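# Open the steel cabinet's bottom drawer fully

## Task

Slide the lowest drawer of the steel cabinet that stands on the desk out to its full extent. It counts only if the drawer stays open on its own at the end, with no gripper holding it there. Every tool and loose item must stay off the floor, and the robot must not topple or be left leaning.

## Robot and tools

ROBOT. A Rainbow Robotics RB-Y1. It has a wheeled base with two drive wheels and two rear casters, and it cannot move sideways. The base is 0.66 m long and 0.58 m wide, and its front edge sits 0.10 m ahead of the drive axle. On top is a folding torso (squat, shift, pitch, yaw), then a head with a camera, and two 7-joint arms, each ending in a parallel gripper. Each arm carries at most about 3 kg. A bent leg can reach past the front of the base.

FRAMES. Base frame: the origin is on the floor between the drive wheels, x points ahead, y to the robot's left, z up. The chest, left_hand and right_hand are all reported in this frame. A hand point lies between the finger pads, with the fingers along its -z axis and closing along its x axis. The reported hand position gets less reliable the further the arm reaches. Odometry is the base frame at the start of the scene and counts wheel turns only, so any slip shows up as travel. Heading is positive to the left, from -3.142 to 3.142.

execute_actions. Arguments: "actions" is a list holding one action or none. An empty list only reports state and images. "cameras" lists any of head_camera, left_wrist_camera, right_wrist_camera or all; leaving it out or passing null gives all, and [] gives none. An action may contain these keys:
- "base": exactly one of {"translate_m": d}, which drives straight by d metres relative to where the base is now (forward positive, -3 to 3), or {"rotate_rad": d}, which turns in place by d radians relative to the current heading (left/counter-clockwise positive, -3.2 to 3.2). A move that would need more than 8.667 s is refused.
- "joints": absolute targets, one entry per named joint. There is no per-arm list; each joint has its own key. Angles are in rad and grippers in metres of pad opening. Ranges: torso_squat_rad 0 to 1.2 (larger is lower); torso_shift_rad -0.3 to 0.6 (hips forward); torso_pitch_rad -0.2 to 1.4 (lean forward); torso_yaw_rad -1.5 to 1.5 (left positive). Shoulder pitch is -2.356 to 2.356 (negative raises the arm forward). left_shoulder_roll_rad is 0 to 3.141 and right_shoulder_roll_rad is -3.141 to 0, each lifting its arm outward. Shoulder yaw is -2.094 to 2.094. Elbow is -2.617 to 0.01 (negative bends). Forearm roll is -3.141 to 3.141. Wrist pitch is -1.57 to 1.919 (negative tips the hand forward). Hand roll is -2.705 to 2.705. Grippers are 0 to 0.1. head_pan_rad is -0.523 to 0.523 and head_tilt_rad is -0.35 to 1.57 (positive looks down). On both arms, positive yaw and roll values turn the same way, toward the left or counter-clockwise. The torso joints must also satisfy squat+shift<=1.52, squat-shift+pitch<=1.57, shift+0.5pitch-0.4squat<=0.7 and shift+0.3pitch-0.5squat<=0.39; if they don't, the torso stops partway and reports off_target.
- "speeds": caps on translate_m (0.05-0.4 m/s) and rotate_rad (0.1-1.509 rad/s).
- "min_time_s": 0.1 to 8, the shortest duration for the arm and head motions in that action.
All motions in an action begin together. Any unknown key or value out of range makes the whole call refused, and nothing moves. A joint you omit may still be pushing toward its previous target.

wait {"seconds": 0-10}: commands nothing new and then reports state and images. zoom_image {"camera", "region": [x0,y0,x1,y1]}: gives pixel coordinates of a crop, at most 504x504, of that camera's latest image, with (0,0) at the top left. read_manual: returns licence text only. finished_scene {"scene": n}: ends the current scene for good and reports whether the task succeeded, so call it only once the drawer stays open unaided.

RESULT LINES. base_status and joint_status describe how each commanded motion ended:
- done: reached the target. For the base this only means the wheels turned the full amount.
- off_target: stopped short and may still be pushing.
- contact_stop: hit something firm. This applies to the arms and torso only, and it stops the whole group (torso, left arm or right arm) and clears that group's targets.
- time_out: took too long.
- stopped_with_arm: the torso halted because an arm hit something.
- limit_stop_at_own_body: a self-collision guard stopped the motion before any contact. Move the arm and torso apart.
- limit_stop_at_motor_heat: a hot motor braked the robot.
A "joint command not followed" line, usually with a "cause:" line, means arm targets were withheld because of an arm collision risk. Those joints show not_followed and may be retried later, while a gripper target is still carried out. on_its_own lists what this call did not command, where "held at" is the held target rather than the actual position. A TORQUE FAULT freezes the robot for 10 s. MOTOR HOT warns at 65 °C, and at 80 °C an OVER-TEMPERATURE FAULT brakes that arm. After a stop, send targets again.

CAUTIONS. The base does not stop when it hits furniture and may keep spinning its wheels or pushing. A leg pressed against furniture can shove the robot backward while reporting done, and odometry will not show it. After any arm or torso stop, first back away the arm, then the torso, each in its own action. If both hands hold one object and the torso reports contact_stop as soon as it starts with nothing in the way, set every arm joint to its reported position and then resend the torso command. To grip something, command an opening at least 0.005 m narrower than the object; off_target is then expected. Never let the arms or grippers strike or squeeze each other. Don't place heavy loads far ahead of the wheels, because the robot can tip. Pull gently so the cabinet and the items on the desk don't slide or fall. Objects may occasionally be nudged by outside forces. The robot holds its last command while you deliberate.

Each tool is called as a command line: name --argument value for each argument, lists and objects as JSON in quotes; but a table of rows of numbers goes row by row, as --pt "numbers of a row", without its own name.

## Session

execute_actions --actions '[]' --cameras '["head_camera"]'

Scene clock: 0.00 s.
base_odometry: x=+0.000 y=+0.000 heading=+0.000 (m, m, rad; odometry frame)
base_status: not commanded
joint_positions: torso_squat_rad=+0.350 torso_shift_rad=+0.000 torso_pitch_rad=+0.000 torso_yaw_rad=+0.000 left_shoulder_pitch_rad=-0.020 left_shoulder_roll_rad=+0.011 left_shoulder_yaw_rad=+0.019 left_elbow_rad=-0.239 left_forearm_roll_rad=+0.023 left_wrist_pitch_rad=+0.007 left_hand_roll_rad=+0.027 left_gripper_m=+0.099 right_shoulder_pitch_rad=-0.021 right_shoulder_roll_rad=-0.014 right_shoulder_yaw_rad=+0.055 right_elbow_rad=-0.299 right_forearm_roll_rad=-0.007 right_wrist_pitch_rad=-0.036 right_hand_roll_rad=-0.002 right_gripper_m=+0.099 head_pan_rad=+0.001 head_tilt_rad=+0.400
joint_status: not commanded
chest: x=-0.2283 y=-0.0004 z=+1.2474 quat_wxyz=(+1.000, +0.000, +0.000, +0.000) (m; base frame)
left_hand: x=-0.0992 y=+0.2295 z=+0.5734 quat_wxyz=(+0.992, +0.003, -0.125, +0.030) (m; base frame)
right_hand: x=-0.0614 y=-0.2214 z=+0.5829 quat_wxyz=(+0.984, -0.001, -0.176, +0.027) (m; base frame)
pictures: head_camera
Images, in order (width x height): head_camera 896x504.

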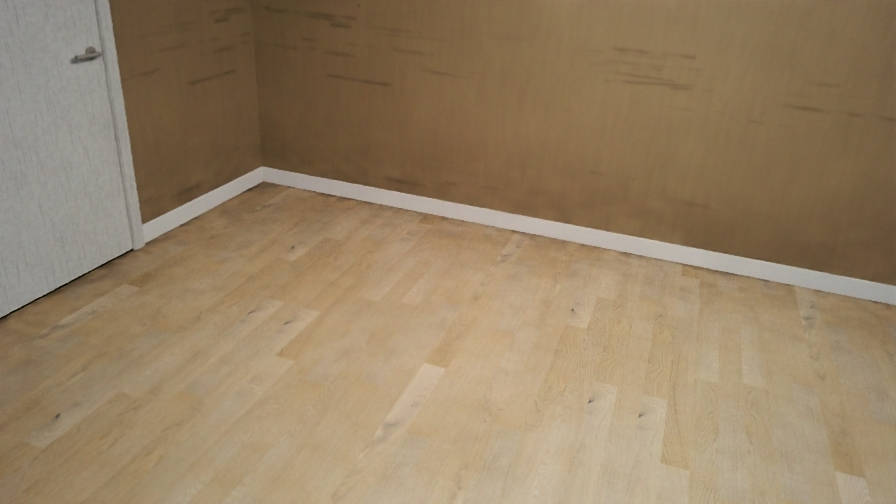

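The desk is probably behind.

execute_actions --actions '[{"base":{"rotate_rad":2.4}}]' --cameras '["head_camera"]'

Scene clock: 4.90 s.
base_odometry: x=+0.000 y=+0.000 heading=+2.399 (m, m, rad; odometry frame)
base_status: done
joint_positions: torso_squat_rad=+0.350 torso_shift_rad=+0.000 torso_pitch_rad=+0.000 torso_yaw_rad=+0.000 left_shoulder_pitch_rad=-0.020 left_shoulder_roll_rad=+0.011 left_shoulder_yaw_rad=+0.019 left_elbow_rad=-0.239 left_forearm_roll_rad=+0.023 left_wrist_pitch_rad=+0.007 left_hand_roll_rad=+0.027 left_gripper_m=+0.099 right_shoulder_pitch_rad=-0.021 right_shoulder_roll_rad=-0.014 right_shoulder_yaw_rad=+0.055 right_elbow_rad=-0.299 right_forearm_roll_rad=-0.007 right_wrist_pitch_rad=-0.036 right_hand_roll_rad=-0.002 right_gripper_m=+0.099 head_pan_rad=+0.001 head_tilt_rad=+0.400
joint_status: not commanded
chest: x=-0.2284 y=-0.0004 z=+1.2474 quat_wxyz=(+1.000, +0.000, +0.000, +0.000) (m; base frame)
left_hand: x=-0.0993 y=+0.2295 z=+0.5734 quat_wxyz=(+0.992, +0.003, -0.126, +0.030) (m; base frame)
right_hand: x=-0.0615 y=-0.2214 z=+0.5829 quat_wxyz=(+0.984, -0.001, -0.176, +0.027) (m; base frame)
pictures: head_camera
Images, in order (width x height): head_camera 896x504.

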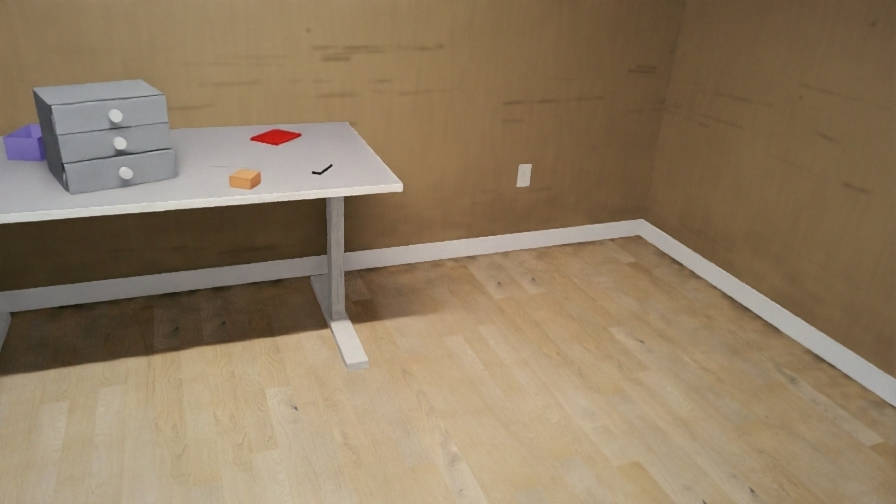

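execute_actions --actions '[{"base":{"rotate_rad":0.18},"joints":{"head_pan_rad":0.5,"head_tilt_rad":0.5}}]' --cameras '["head_camera"]'

execute_actions --actions '[{"base":{"translate_m":1.2},"joints":{"left_shoulder_pitch_rad":-0.3,"left_shoulder_roll_rad":0.03,"left_shoulder_yaw_rad":0.04,"left_elbow_rad":-1.46,"left_forearm_roll_rad":0,"left_wrist_pitch_rad":0.57,"left_hand_roll_rad":-1.57,"left_gripper_m":0.07,"right_elbow_rad":-1.5,"right_shoulder_pitch_rad":0.4,"torso_squat_rad":0.7}}]' --cameras '["head_camera"]'

execute_actions --actions '[{"base":{"rotate_rad":0.45},"joints":{"head_pan_rad":0,"head_tilt_rad":0.4}}]' --cameras '["head_camera"]'

Scene clock: 7.13 s.
base_odometry: x=+0.000 y=+0.000 heading=+2.579 (m, m, rad; odometry frame)
base_status: done
joint_positions: torso_squat_rad=+0.350 torso_shift_rad=+0.000 torso_pitch_rad=+0.000 torso_yaw_rad=+0.000 left_shoulder_pitch_rad=-0.020 left_shoulder_roll_rad=+0.011 left_shoulder_yaw_rad=+0.019 left_elbow_rad=-0.239 left_forearm_roll_rad=+0.023 left_wrist_pitch_rad=+0.007 left_hand_roll_rad=+0.027 left_gripper_m=+0.099 right_shoulder_pitch_rad=-0.021 right_shoulder_roll_rad=-0.014 right_shoulder_yaw_rad=+0.055 right_elbow_rad=-0.299 right_forearm_roll_rad=-0.007 right_wrist_pitch_rad=-0.036 right_hand_roll_rad=-0.002 right_gripper_m=+0.099 head_pan_rad=+0.500 head_tilt_rad=+0.500
joint_status: all done
chest: x=-0.2283 y=-0.0004 z=+1.2474 quat_wxyz=(+1.000, +0.000, +0.000, +0.000) (m; base frame)
left_hand: x=-0.0993 y=+0.2295 z=+0.5734 quat_wxyz=(+0.992, +0.003, -0.126, +0.030) (m; base frame)
right_hand: x=-0.0615 y=-0.2214 z=+0.5829 quat_wxyz=(+0.984, -0.001, -0.176, +0.027) (m; base frame)
pictures: head_camera
Images, in order (width x height): head_camera 896x504.

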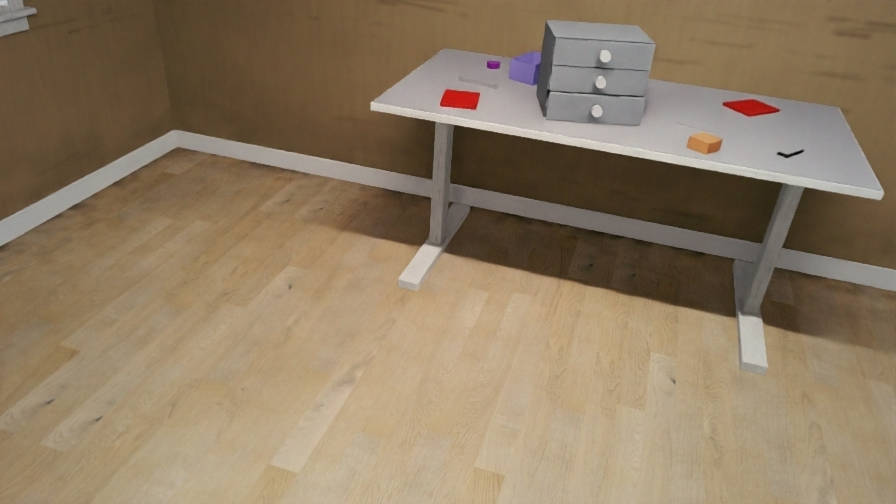

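Scene clock: 11.57 s.
base_odometry: x=-1.015 y=+0.640 heading=+2.580 (m, m, rad; odometry frame)
base_status: done
joint_positions: torso_squat_rad=+0.700 torso_shift_rad=+0.000 torso_pitch_rad=+0.000 torso_yaw_rad=+0.000 left_shoulder_pitch_rad=-0.300 left_shoulder_roll_rad=+0.030 left_shoulder_yaw_rad=+0.040 left_elbow_rad=-1.460 left_forearm_roll_rad=+0.000 left_wrist_pitch_rad=+0.570 left_hand_roll_rad=-1.570 left_gripper_m=+0.070 right_shoulder_pitch_rad=+0.400 right_shoulder_roll_rad=-0.014 right_shoulder_yaw_rad=+0.055 right_elbow_rad=-1.500 right_forearm_roll_rad=-0.007 right_wrist_pitch_rad=-0.036 right_hand_roll_rad=-0.002 right_gripper_m=+0.099 head_pan_rad=+0.500 head_tilt_rad=+0.500
joint_status: all done
chest: x=-0.2282 y=-0.0004 z=+1.1253 quat_wxyz=(+1.000, +0.000, +0.000, +0.000) (m; base frame)
left_hand: x=+0.3487 y=+0.1986 z=+0.8737 quat_wxyz=(+0.566, +0.390, -0.393, -0.611) (m; base frame)
right_hand: x=+0.1263 y=-0.2569 z=+0.7066 quat_wxyz=(+0.836, -0.026, -0.547, -0.031) (m; base frame)
pictures: head_camera
Images, in order (width x height): head_camera 896x504.

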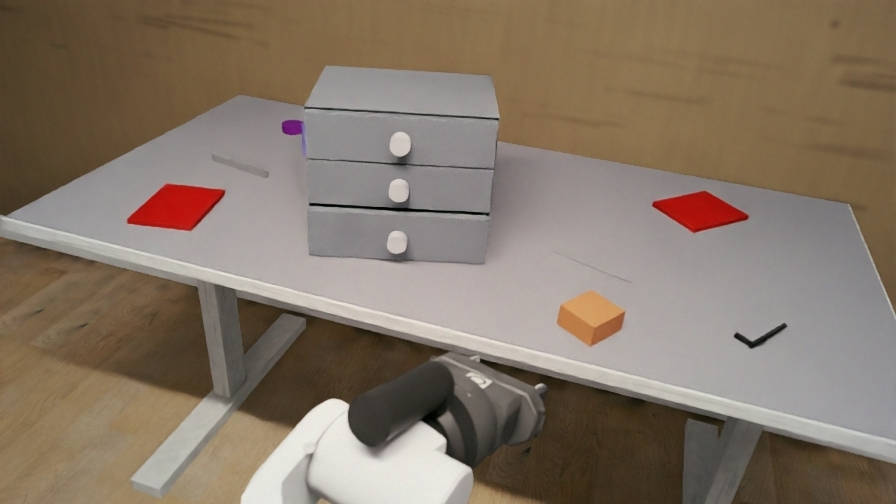

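Scene clock: 14.00 s.
base_odometry: x=-1.015 y=+0.639 heading=+3.029 (m, m, rad; odometry frame)
base_status: done
joint_positions: torso_squat_rad=+0.700 torso_shift_rad=+0.000 torso_pitch_rad=+0.000 torso_yaw_rad=+0.000 left_shoulder_pitch_rad=-0.300 left_shoulder_roll_rad=+0.030 left_shoulder_yaw_rad=+0.040 left_elbow_rad=-1.460 left_forearm_roll_rad=+0.000 left_wrist_pitch_rad=+0.570 left_hand_roll_rad=-1.570 left_gripper_m=+0.070 right_shoulder_pitch_rad=+0.400 right_shoulder_roll_rad=-0.014 right_shoulder_yaw_rad=+0.055 right_elbow_rad=-1.500 right_forearm_roll_rad=-0.007 right_wrist_pitch_rad=-0.036 right_hand_roll_rad=-0.002 right_gripper_m=+0.099 head_pan_rad=+0.000 head_tilt_rad=+0.400
joint_status: all done
chest: x=-0.2282 y=-0.0004 z=+1.1253 quat_wxyz=(+1.000, +0.000, +0.000, +0.000) (m; base frame)
left_hand: x=+0.3486 y=+0.1986 z=+0.8737 quat_wxyz=(+0.566, +0.390, -0.393, -0.611) (m; base frame)
right_hand: x=+0.1263 y=-0.2569 z=+0.7066 quat_wxyz=(+0.836, -0.026, -0.547, -0.031) (m; base frame)
pictures: head_camera
Images, in order (width x height): head_camera 896x504.

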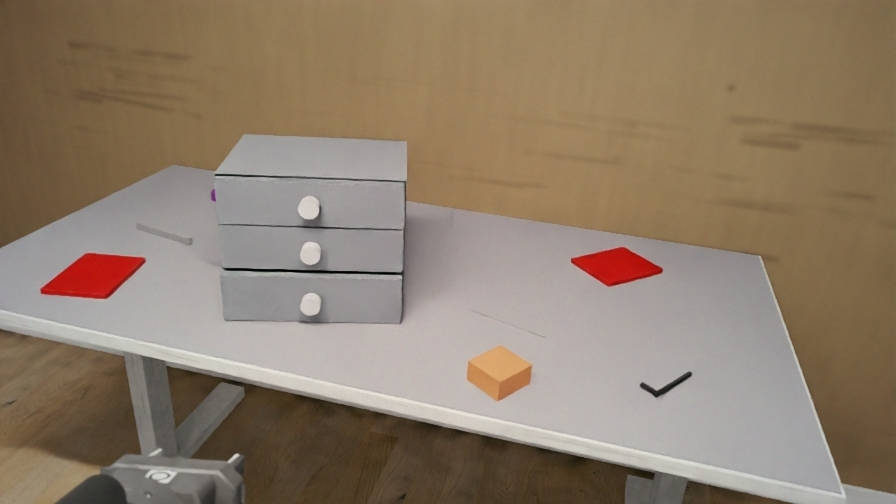

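execute_actions --actions '[{"base":{"translate_m":0.32},"joints":{"head_pan_rad":0.2,"head_tilt_rad":0.6,"torso_squat_rad":0.74}}]' --cameras '["head_camera","left_wrist_camera"]'

Scene clock: 16.40 s.
base_odometry: x=-1.333 y=+0.675 heading=+3.030 (m, m, rad; odometry frame)
base_status: done
joint_positions: torso_squat_rad=+0.740 torso_shift_rad=+0.000 torso_pitch_rad=+0.000 torso_yaw_rad=+0.000 left_shoulder_pitch_rad=-0.300 left_shoulder_roll_rad=+0.030 left_shoulder_yaw_rad=+0.040 left_elbow_rad=-1.460 left_forearm_roll_rad=+0.000 left_wrist_pitch_rad=+0.570 left_hand_roll_rad=-1.570 left_gripper_m=+0.070 right_shoulder_pitch_rad=+0.400 right_shoulder_roll_rad=-0.014 right_shoulder_yaw_rad=+0.055 right_elbow_rad=-1.500 right_forearm_roll_rad=-0.007 right_wrist_pitch_rad=-0.036 right_hand_roll_rad=-0.002 right_gripper_m=+0.099 head_pan_rad=+0.200 head_tilt_rad=+0.600
joint_status: all done
chest: x=-0.2282 y=-0.0003 z=+1.1069 quat_wxyz=(+1.000, +0.000, +0.000, +0.000) (m; base frame)
left_hand: x=+0.3487 y=+0.1986 z=+0.8552 quat_wxyz=(+0.566, +0.390, -0.393, -0.611) (m; base frame)
right_hand: x=+0.1263 y=-0.2569 z=+0.6881 quat_wxyz=(+0.836, -0.026, -0.547, -0.031) (m; base frame)
pictures: head_camera, left_wrist_camera
Images, in order (width x height): head_camera 896x504, left_wrist_camera 644x364.

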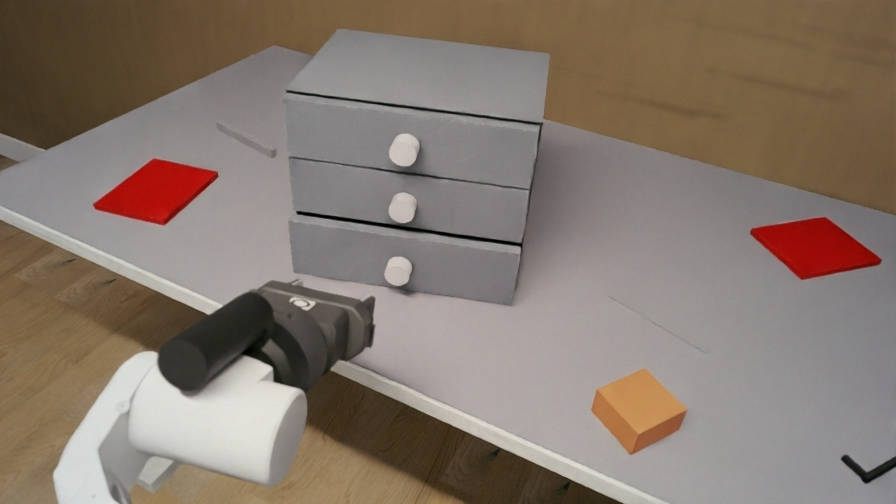

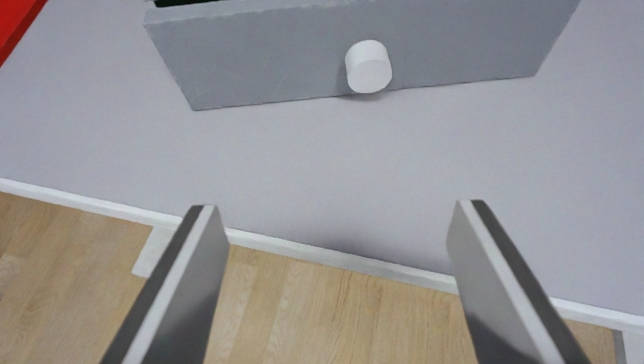

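execute_actions --actions '[{"base":{"translate_m":0.1},"joints":{"left_shoulder_yaw_rad":0.0,"torso_squat_rad":0.82}}]' --cameras '["head_camera","left_wrist_camera"]'

Scene clock: 18.17 s.
base_odometry: x=-1.433 y=+0.686 heading=+3.030 (m, m, rad; odometry frame)
base_status: done
joint_positions: torso_squat_rad=+0.820 torso_shift_rad=+0.000 torso_pitch_rad=+0.000 torso_yaw_rad=+0.000 left_shoulder_pitch_rad=-0.300 left_shoulder_roll_rad=+0.030 left_shoulder_yaw_rad=+0.000 left_elbow_rad=-1.460 left_forearm_roll_rad=+0.000 left_wrist_pitch_rad=+0.570 left_hand_roll_rad=-1.570 left_gripper_m=+0.070 right_shoulder_pitch_rad=+0.400 right_shoulder_roll_rad=-0.014 right_shoulder_yaw_rad=+0.055 right_elbow_rad=-1.500 right_forearm_roll_rad=-0.007 right_wrist_pitch_rad=-0.036 right_hand_roll_rad=-0.002 right_gripper_m=+0.099 head_pan_rad=+0.200 head_tilt_rad=+0.600
joint_status: all done
chest: x=-0.2282 y=-0.0003 z=+1.0675 quat_wxyz=(+1.000, +0.000, +0.000, +0.000) (m; base frame)
left_hand: x=+0.3473 y=+0.1806 z=+0.8151 quat_wxyz=(+0.552, +0.386, -0.397, -0.623) (m; base frame)
right_hand: x=+0.1263 y=-0.2569 z=+0.6488 quat_wxyz=(+0.836, -0.026, -0.547, -0.031) (m; base frame)
pictures: head_camera, left_wrist_camera
Images, in order (width x height): head_camera 896x504, left_wrist_camera 644x364.

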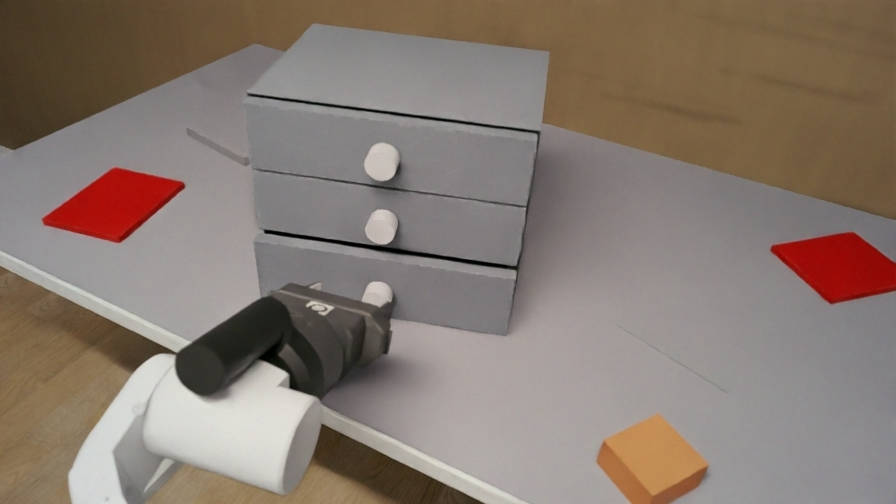

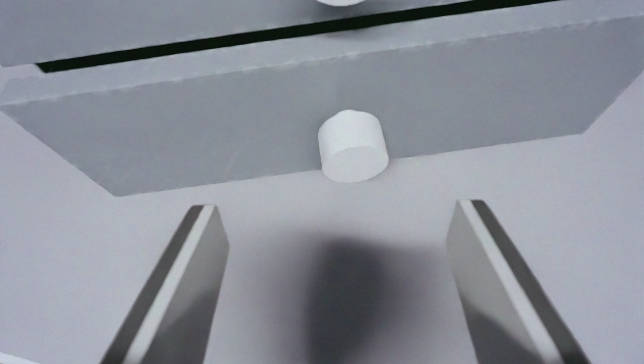

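execute_actions --actions '[{"base":{"translate_m":0.04},"joints":{"left_shoulder_yaw_rad":-0.01,"torso_squat_rad":0.868}}]' --cameras '["head_camera","left_wrist_camera"]'

Scene clock: 19.57 s.
base_odometry: x=-1.472 y=+0.691 heading=+3.030 (m, m, rad; odometry frame)
base_status: done
joint_positions: torso_squat_rad=+0.868 torso_shift_rad=+0.000 torso_pitch_rad=+0.000 torso_yaw_rad=+0.000 left_shoulder_pitch_rad=-0.300 left_shoulder_roll_rad=+0.030 left_shoulder_yaw_rad=-0.010 left_elbow_rad=-1.460 left_forearm_roll_rad=+0.000 left_wrist_pitch_rad=+0.570 left_hand_roll_rad=-1.570 left_gripper_m=+0.070 right_shoulder_pitch_rad=+0.400 right_shoulder_roll_rad=-0.014 right_shoulder_yaw_rad=+0.055 right_elbow_rad=-1.500 right_forearm_roll_rad=-0.007 right_wrist_pitch_rad=-0.036 right_hand_roll_rad=-0.002 right_gripper_m=+0.099 head_pan_rad=+0.200 head_tilt_rad=+0.600
joint_status: all done
chest: x=-0.2282 y=-0.0003 z=+1.0424 quat_wxyz=(+1.000, +0.000, +0.000, +0.000) (m; base frame)
left_hand: x=+0.3469 y=+0.1760 z=+0.7898 quat_wxyz=(+0.549, +0.384, -0.398, -0.627) (m; base frame)
right_hand: x=+0.1263 y=-0.2569 z=+0.6237 quat_wxyz=(+0.836, -0.026, -0.547, -0.031) (m; base frame)
pictures: head_camera, left_wrist_camera
Images, in order (width x height): head_camera 896x504, left_wrist_camera 644x364.

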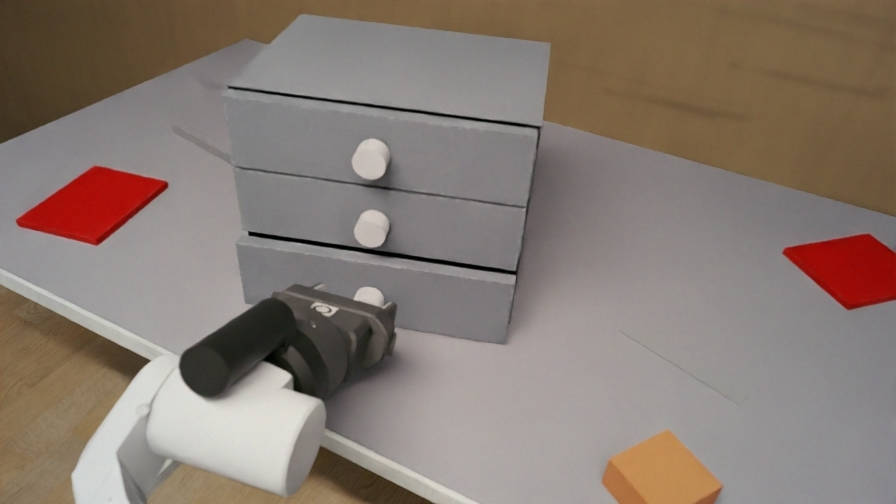

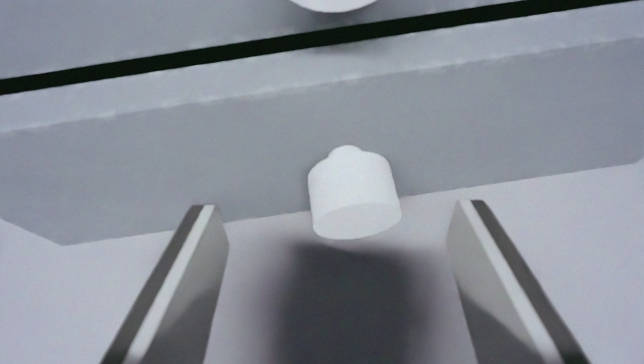

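execute_actions --actions '[{"base":{"translate_m":0.022},"joints":{"left_shoulder_yaw_rad":-0.02,"torso_squat_rad":0.905}}]' --cameras '["left_wrist_camera"]'

Scene clock: 20.87 s.
base_odometry: x=-1.494 y=+0.693 heading=+3.031 (m, m, rad; odometry frame)
base_status: done
joint_positions: torso_squat_rad=+0.905 torso_shift_rad=+0.000 torso_pitch_rad=+0.000 torso_yaw_rad=+0.000 left_shoulder_pitch_rad=-0.300 left_shoulder_roll_rad=+0.030 left_shoulder_yaw_rad=-0.020 left_elbow_rad=-1.460 left_forearm_roll_rad=+0.000 left_wrist_pitch_rad=+0.570 left_hand_roll_rad=-1.570 left_gripper_m=+0.070 right_shoulder_pitch_rad=+0.400 right_shoulder_roll_rad=-0.014 right_shoulder_yaw_rad=+0.055 right_elbow_rad=-1.500 right_forearm_roll_rad=-0.007 right_wrist_pitch_rad=-0.036 right_hand_roll_rad=-0.002 right_gripper_m=+0.099 head_pan_rad=+0.200 head_tilt_rad=+0.600
joint_status: all done
chest: x=-0.2282 y=-0.0003 z=+1.0223 quat_wxyz=(+1.000, +0.000, +0.000, +0.000) (m; base frame)
left_hand: x=+0.3464 y=+0.1715 z=+0.7695 quat_wxyz=(+0.545, +0.383, -0.399, -0.630) (m; base frame)
right_hand: x=+0.1263 y=-0.2569 z=+0.6036 quat_wxyz=(+0.836, -0.026, -0.547, -0.031) (m; base frame)
pictures: left_wrist_camera
Images, in order (width x height): left_wrist_camera 644x364.

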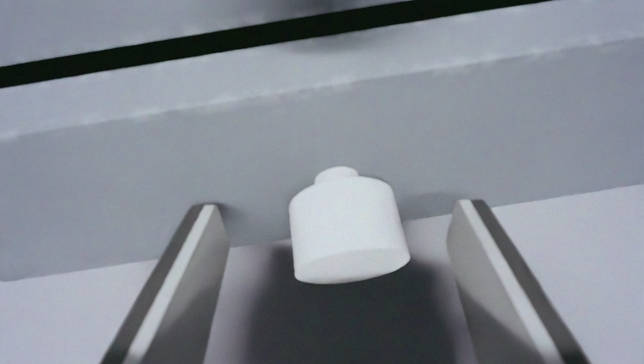

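execute_actions --actions '[{"base":{"translate_m":0.008},"joints":{"torso_squat_rad":0.917}}]' --cameras '[]'

execute_actions --actions '[{"joints":{"left_gripper_m":0.018}}]' --cameras '["left_wrist_camera"]'

execute_actions --actions '[{"base":{"translate_m":-0.12},"speeds":{"translate_m":0.1}}]' --cameras '["head_camera","left_wrist_camera"]'

Scene clock: 21.93 s.
base_odometry: x=-1.502 y=+0.694 heading=+3.031 (m, m, rad; odometry frame)
base_status: done
joint_positions: torso_squat_rad=+0.917 torso_shift_rad=+0.000 torso_pitch_rad=+0.000 torso_yaw_rad=+0.000 left_shoulder_pitch_rad=-0.300 left_shoulder_roll_rad=+0.030 left_shoulder_yaw_rad=-0.020 left_elbow_rad=-1.460 left_forearm_roll_rad=+0.000 left_wrist_pitch_rad=+0.570 left_hand_roll_rad=-1.570 left_gripper_m=+0.070 right_shoulder_pitch_rad=+0.400 right_shoulder_roll_rad=-0.014 right_shoulder_yaw_rad=+0.055 right_elbow_rad=-1.500 right_forearm_roll_rad=-0.007 right_wrist_pitch_rad=-0.036 right_hand_roll_rad=-0.002 right_gripper_m=+0.099 head_pan_rad=+0.200 head_tilt_rad=+0.600
joint_status: all done
chest: x=-0.2282 y=-0.0003 z=+1.0157 quat_wxyz=(+1.000, +0.000, +0.000, +0.000) (m; base frame)
left_hand: x=+0.3464 y=+0.1715 z=+0.7629 quat_wxyz=(+0.545, +0.383, -0.399, -0.630) (m; base frame)
right_hand: x=+0.1263 y=-0.2569 z=+0.5970 quat_wxyz=(+0.836, -0.026, -0.547, -0.031) (m; base frame)
pictures: none
No camera images: the call's "cameras" was empty. Leave "cameras" out to get every camera's image.

Scene clock: 22.97 s.
base_odometry: x=-1.502 y=+0.694 heading=+3.031 (m, m, rad; odometry frame)
base_status: not commanded
joint_positions: torso_squat_rad=+0.917 torso_shift_rad=+0.000 torso_pitch_rad=+0.000 torso_yaw_rad=+0.000 left_shoulder_pitch_rad=-0.300 left_shoulder_roll_rad=+0.029 left_shoulder_yaw_rad=-0.021 left_elbow_rad=-1.460 left_forearm_roll_rad=+0.000 left_wrist_pitch_rad=+0.570 left_hand_roll_rad=-1.570 left_gripper_m=+0.032 right_shoulder_pitch_rad=+0.400 right_shoulder_roll_rad=-0.014 right_shoulder_yaw_rad=+0.055 right_elbow_rad=-1.500 right_forearm_roll_rad=-0.007 right_wrist_pitch_rad=-0.036 right_hand_roll_rad=-0.002 right_gripper_m=+0.099 head_pan_rad=+0.200 head_tilt_rad=+0.600
joint_status: left_gripper_m off_target (ended at +0.032, target +0.018)
chest: x=-0.2282 y=-0.0003 z=+1.0157 quat_wxyz=(+1.000, +0.000, +0.000, +0.000) (m; base frame)
left_hand: x=+0.3463 y=+0.1698 z=+0.7629 quat_wxyz=(+0.545, +0.382, -0.399, -0.630) (m; base frame)
right_hand: x=+0.1263 y=-0.2569 z=+0.5970 quat_wxyz=(+0.836, -0.026, -0.547, -0.031) (m; base frame)
pictures: left_wrist_camera
Images, in order (width x height): left_wrist_camera 644x364.

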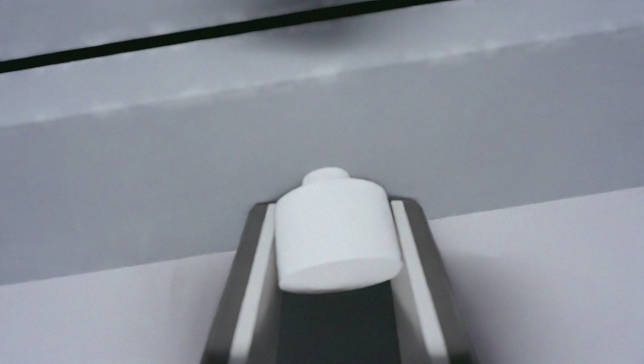

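Scene clock: 24.93 s.
base_odometry: x=-1.383 y=+0.681 heading=+3.029 (m, m, rad; odometry frame)
base_status: done
joint_positions: torso_squat_rad=+0.917 torso_shift_rad=+0.000 torso_pitch_rad=+0.000 torso_yaw_rad=+0.000 left_shoulder_pitch_rad=-0.301 left_shoulder_roll_rad=+0.027 left_shoulder_yaw_rad=-0.023 left_elbow_rad=-1.460 left_forearm_roll_rad=+0.001 left_wrist_pitch_rad=+0.570 left_hand_roll_rad=-1.570 left_gripper_m=+0.032 right_shoulder_pitch_rad=+0.400 right_shoulder_roll_rad=-0.014 right_shoulder_yaw_rad=+0.055 right_elbow_rad=-1.500 right_forearm_roll_rad=-0.007 right_wrist_pitch_rad=-0.036 right_hand_roll_rad=-0.002 right_gripper_m=+0.099 head_pan_rad=+0.200 head_tilt_rad=+0.600
joint_status: not commanded
chest: x=-0.2282 y=-0.0004 z=+1.0157 quat_wxyz=(+1.000, +0.000, +0.000, +0.000) (m; base frame)
left_hand: x=+0.3463 y=+0.1682 z=+0.7630 quat_wxyz=(+0.544, +0.382, -0.400, -0.631) (m; base frame)
right_hand: x=+0.1262 y=-0.2571 z=+0.5969 quat_wxyz=(+0.836, -0.026, -0.547, -0.032) (m; base frame)
pictures: head_camera, left_wrist_camera
Images, in order (width x height): head_camera 896x504, left_wrist_camera 644x364.

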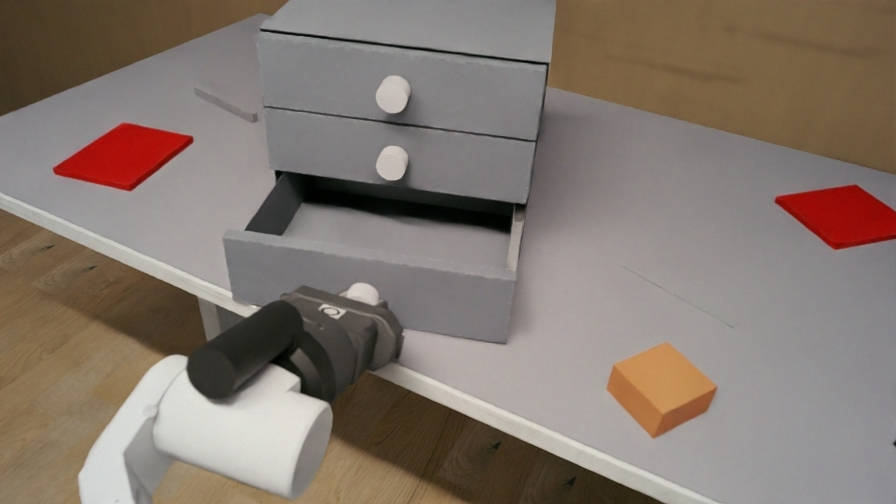

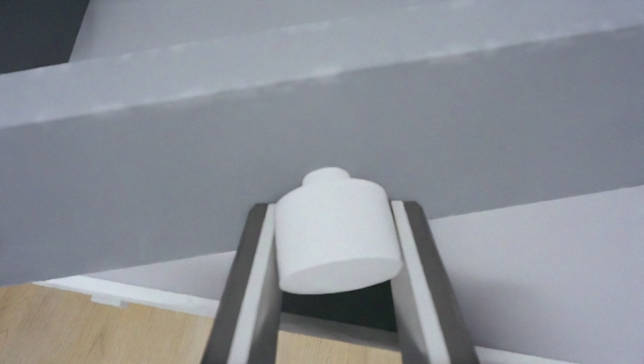

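execute_actions --actions '[{"base":{"translate_m":-0.04},"speeds":{"translate_m":0.05},"joints":{"left_shoulder_yaw_rad":-0.028}}]' --cameras '["head_camera","left_wrist_camera"]'

Scene clock: 26.33 s.
base_odometry: x=-1.343 y=+0.676 heading=+3.027 (m, m, rad; odometry frame)
base_status: done
joint_positions: torso_squat_rad=+0.917 torso_shift_rad=+0.000 torso_pitch_rad=+0.000 torso_yaw_rad=+0.000 left_shoulder_pitch_rad=-0.301 left_shoulder_roll_rad=+0.029 left_shoulder_yaw_rad=-0.029 left_elbow_rad=-1.460 left_forearm_roll_rad=+0.000 left_wrist_pitch_rad=+0.570 left_hand_roll_rad=-1.570 left_gripper_m=+0.032 right_shoulder_pitch_rad=+0.400 right_shoulder_roll_rad=-0.014 right_shoulder_yaw_rad=+0.055 right_elbow_rad=-1.500 right_forearm_roll_rad=-0.007 right_wrist_pitch_rad=-0.036 right_hand_roll_rad=-0.002 right_gripper_m=+0.099 head_pan_rad=+0.200 head_tilt_rad=+0.600
joint_status: all done
chest: x=-0.2282 y=-0.0003 z=+1.0157 quat_wxyz=(+1.000, +0.000, +0.000, +0.000) (m; base frame)
left_hand: x=+0.3459 y=+0.1663 z=+0.7628 quat_wxyz=(+0.542, +0.382, -0.400, -0.633) (m; base frame)
right_hand: x=+0.1262 y=-0.2570 z=+0.5969 quat_wxyz=(+0.836, -0.026, -0.547, -0.032) (m; base frame)
pictures: head_camera, left_wrist_camera
Images, in order (width x height): head_camera 896x504, left_wrist_camera 644x364.

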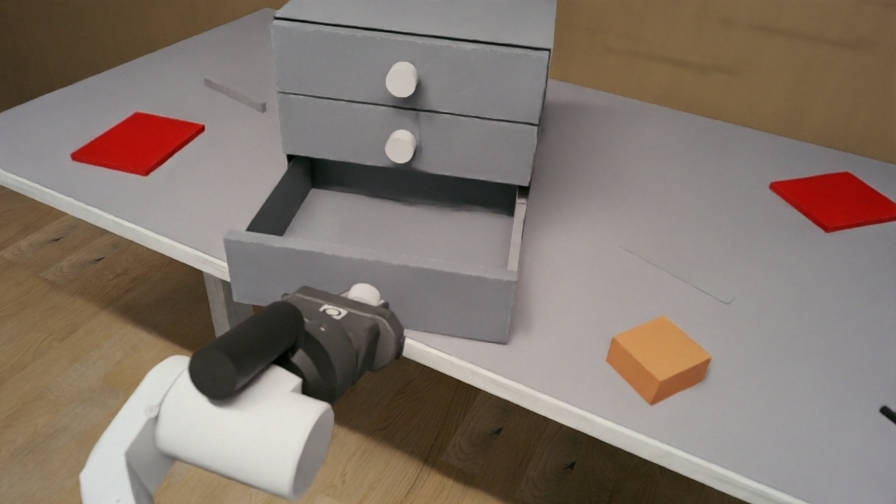

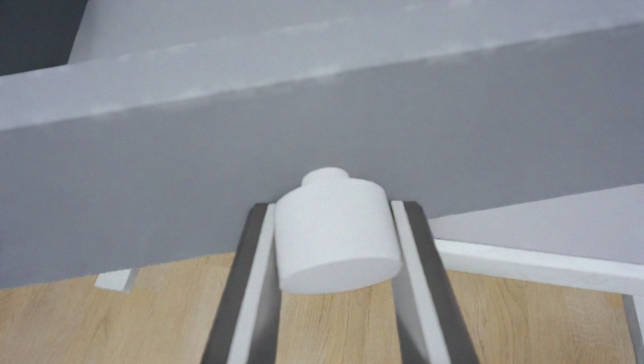

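execute_actions --actions '[{"base":{"translate_m":-0.018},"speeds":{"translate_m":0.05}}]' --cameras '["head_camera","left_wrist_camera"]'

Scene clock: 27.30 s.
base_odometry: x=-1.325 y=+0.674 heading=+3.025 (m, m, rad; odometry frame)
base_status: done
joint_positions: torso_squat_rad=+0.917 torso_shift_rad=+0.000 torso_pitch_rad=+0.000 torso_yaw_rad=+0.000 left_shoulder_pitch_rad=-0.301 left_shoulder_roll_rad=+0.029 left_shoulder_yaw_rad=-0.029 left_elbow_rad=-1.460 left_forearm_roll_rad=+0.000 left_wrist_pitch_rad=+0.570 left_hand_roll_rad=-1.570 left_gripper_m=+0.032 right_shoulder_pitch_rad=+0.400 right_shoulder_roll_rad=-0.014 right_shoulder_yaw_rad=+0.055 right_elbow_rad=-1.500 right_forearm_roll_rad=-0.007 right_wrist_pitch_rad=-0.036 right_hand_roll_rad=-0.002 right_gripper_m=+0.099 head_pan_rad=+0.200 head_tilt_rad=+0.600
joint_status: not commanded
chest: x=-0.2282 y=-0.0004 z=+1.0157 quat_wxyz=(+1.000, +0.000, +0.000, +0.000) (m; base frame)
left_hand: x=+0.3459 y=+0.1664 z=+0.7628 quat_wxyz=(+0.542, +0.382, -0.400, -0.633) (m; base frame)
right_hand: x=+0.1262 y=-0.2570 z=+0.5969 quat_wxyz=(+0.836, -0.026, -0.547, -0.031) (m; base frame)
pictures: head_camera, left_wrist_camera
Images, in order (width x height): head_camera 896x504, left_wrist_camera 644x364.

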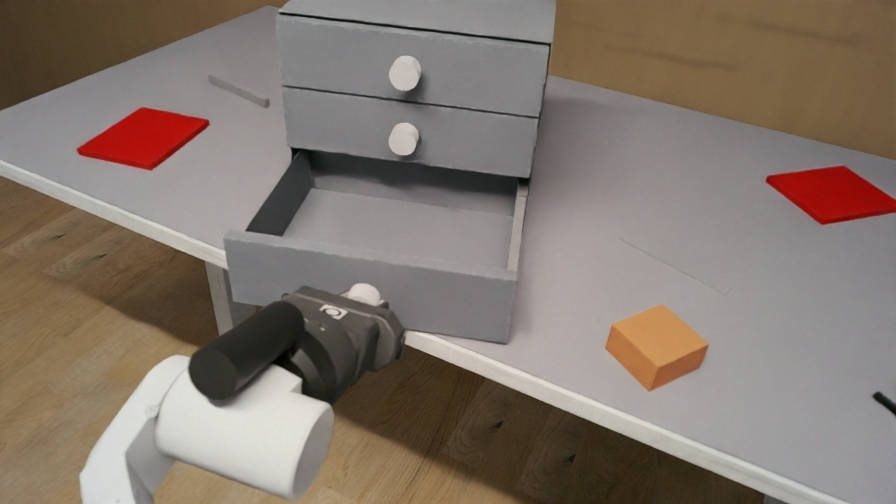

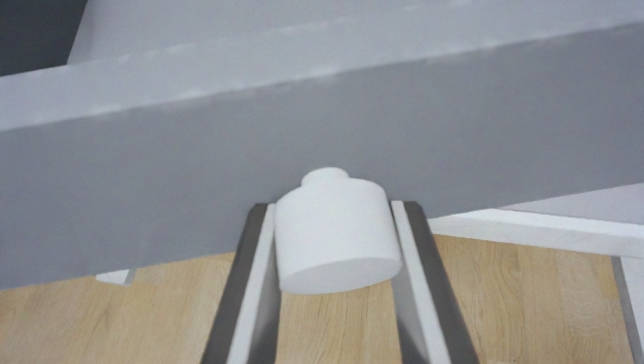

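execute_actions --actions '[{"base":{"translate_m":-0.012},"speeds":{"translate_m":0.05}}]' --cameras '["head_camera","left_wrist_camera"]'

Scene clock: 28.23 s.
base_odometry: x=-1.314 y=+0.673 heading=+3.023 (m, m, rad; odometry frame)
base_status: done
joint_positions: torso_squat_rad=+0.917 torso_shift_rad=+0.000 torso_pitch_rad=+0.000 torso_yaw_rad=+0.000 left_shoulder_pitch_rad=-0.302 left_shoulder_roll_rad=+0.030 left_shoulder_yaw_rad=-0.029 left_elbow_rad=-1.460 left_forearm_roll_rad=+0.000 left_wrist_pitch_rad=+0.570 left_hand_roll_rad=-1.570 left_gripper_m=+0.032 right_shoulder_pitch_rad=+0.400 right_shoulder_roll_rad=-0.014 right_shoulder_yaw_rad=+0.055 right_elbow_rad=-1.500 right_forearm_roll_rad=-0.007 right_wrist_pitch_rad=-0.036 right_hand_roll_rad=-0.002 right_gripper_m=+0.099 head_pan_rad=+0.200 head_tilt_rad=+0.600
joint_status: not commanded
chest: x=-0.2279 y=-0.0003 z=+1.0157 quat_wxyz=(+1.000, +0.000, +0.000, +0.000) (m; base frame)
left_hand: x=+0.3466 y=+0.1667 z=+0.7633 quat_wxyz=(+0.542, +0.382, -0.400, -0.633) (m; base frame)
right_hand: x=+0.1263 y=-0.2570 z=+0.5968 quat_wxyz=(+0.836, -0.026, -0.547, -0.032) (m; base frame)
pictures: head_camera, left_wrist_camera
Images, in order (width x height): head_camera 896x504, left_wrist_camera 644x364.

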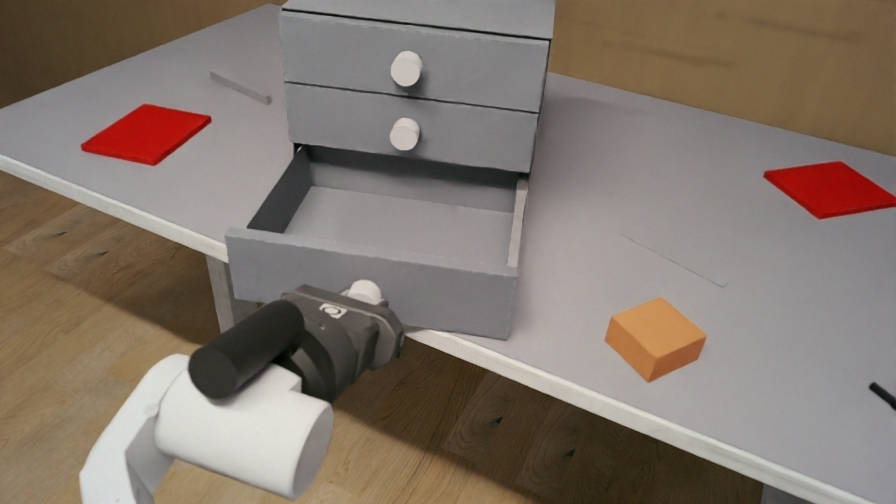

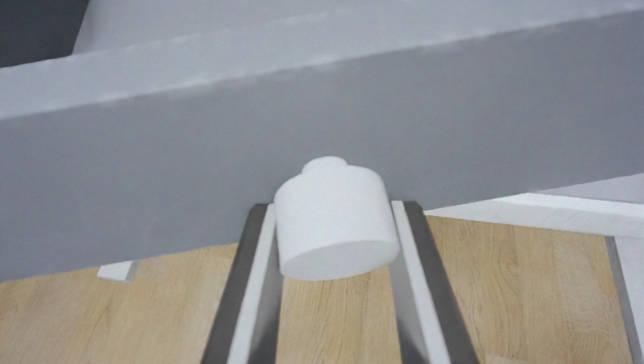

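execute_actions --actions '[{"joints":{"left_gripper_m":0.07}}]' --cameras '[]'

execute_actions --actions '[{"base":{"translate_m":-0.05}}]' --cameras '["head_camera"]'

finished_scene --scene 2

Scene clock: 29.30 s.
base_odometry: x=-1.314 y=+0.673 heading=+3.023 (m, m, rad; odometry frame)
base_status: not commanded
joint_positions: torso_squat_rad=+0.917 torso_shift_rad=+0.000 torso_pitch_rad=+0.000 torso_yaw_rad=+0.000 left_shoulder_pitch_rad=-0.300 left_shoulder_roll_rad=+0.030 left_shoulder_yaw_rad=-0.028 left_elbow_rad=-1.460 left_forearm_roll_rad=+0.000 left_wrist_pitch_rad=+0.570 left_hand_roll_rad=-1.570 left_gripper_m=+0.070 right_shoulder_pitch_rad=+0.400 right_shoulder_roll_rad=-0.014 right_shoulder_yaw_rad=+0.055 right_elbow_rad=-1.500 right_forearm_roll_rad=-0.007 right_wrist_pitch_rad=-0.036 right_hand_roll_rad=-0.002 right_gripper_m=+0.099 head_pan_rad=+0.200 head_tilt_rad=+0.600
joint_status: all done
chest: x=-0.2281 y=-0.0003 z=+1.0157 quat_wxyz=(+1.000, +0.000, +0.000, +0.000) (m; base frame)
left_hand: x=+0.3460 y=+0.1672 z=+0.7627 quat_wxyz=(+0.542, +0.382, -0.400, -0.633) (m; base frame)
right_hand: x=+0.1263 y=-0.2569 z=+0.5969 quat_wxyz=(+0.836, -0.026, -0.547, -0.031) (m; base frame)
pictures: none
No camera images: the call's "cameras" was empty. Leave "cameras" out to get every camera's image.

Scene clock: 30.43 s.
base_odometry: x=-1.264 y=+0.667 heading=+3.023 (m, m, rad; odometry frame)
base_status: done
joint_positions: torso_squat_rad=+0.917 torso_shift_rad=+0.000 torso_pitch_rad=+0.000 torso_yaw_rad=+0.000 left_shoulder_pitch_rad=-0.300 left_shoulder_roll_rad=+0.030 left_shoulder_yaw_rad=-0.028 left_elbow_rad=-1.460 left_forearm_roll_rad=+0.000 left_wrist_pitch_rad=+0.570 left_hand_roll_rad=-1.570 left_gripper_m=+0.070 right_shoulder_pitch_rad=+0.400 right_shoulder_roll_rad=-0.014 right_shoulder_yaw_rad=+0.055 right_elbow_rad=-1.500 right_forearm_roll_rad=-0.007 right_wrist_pitch_rad=-0.036 right_hand_roll_rad=-0.002 right_gripper_m=+0.099 head_pan_rad=+0.200 head_tilt_rad=+0.600
joint_status: not commanded
chest: x=-0.2283 y=-0.0003 z=+1.0157 quat_wxyz=(+1.000, +0.000, +0.000, +0.000) (m; base frame)
left_hand: x=+0.3459 y=+0.1674 z=+0.7627 quat_wxyz=(+0.542, +0.382, -0.400, -0.633) (m; base frame)
right_hand: x=+0.1262 y=-0.2569 z=+0.5970 quat_wxyz=(+0.836, -0.026, -0.547, -0.031) (m; base frame)
pictures: head_camera
Images, in order (width x height): head_camera 896x504.

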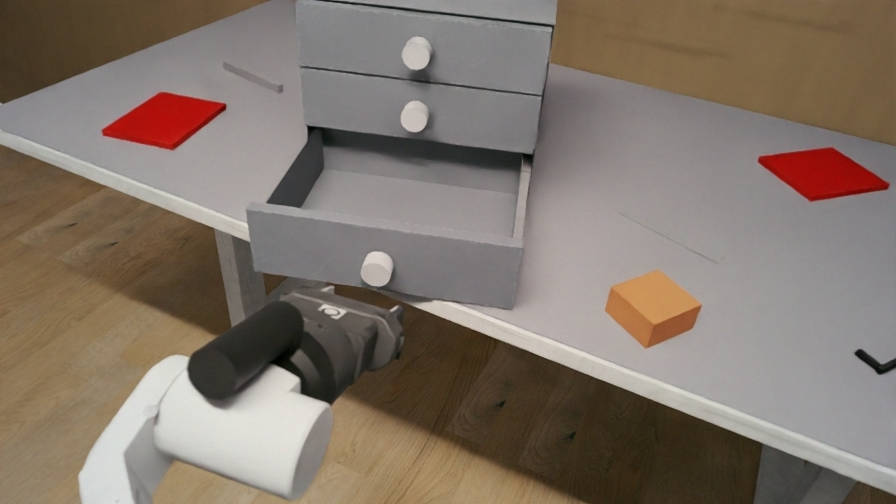

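The scene is finished: the task was done.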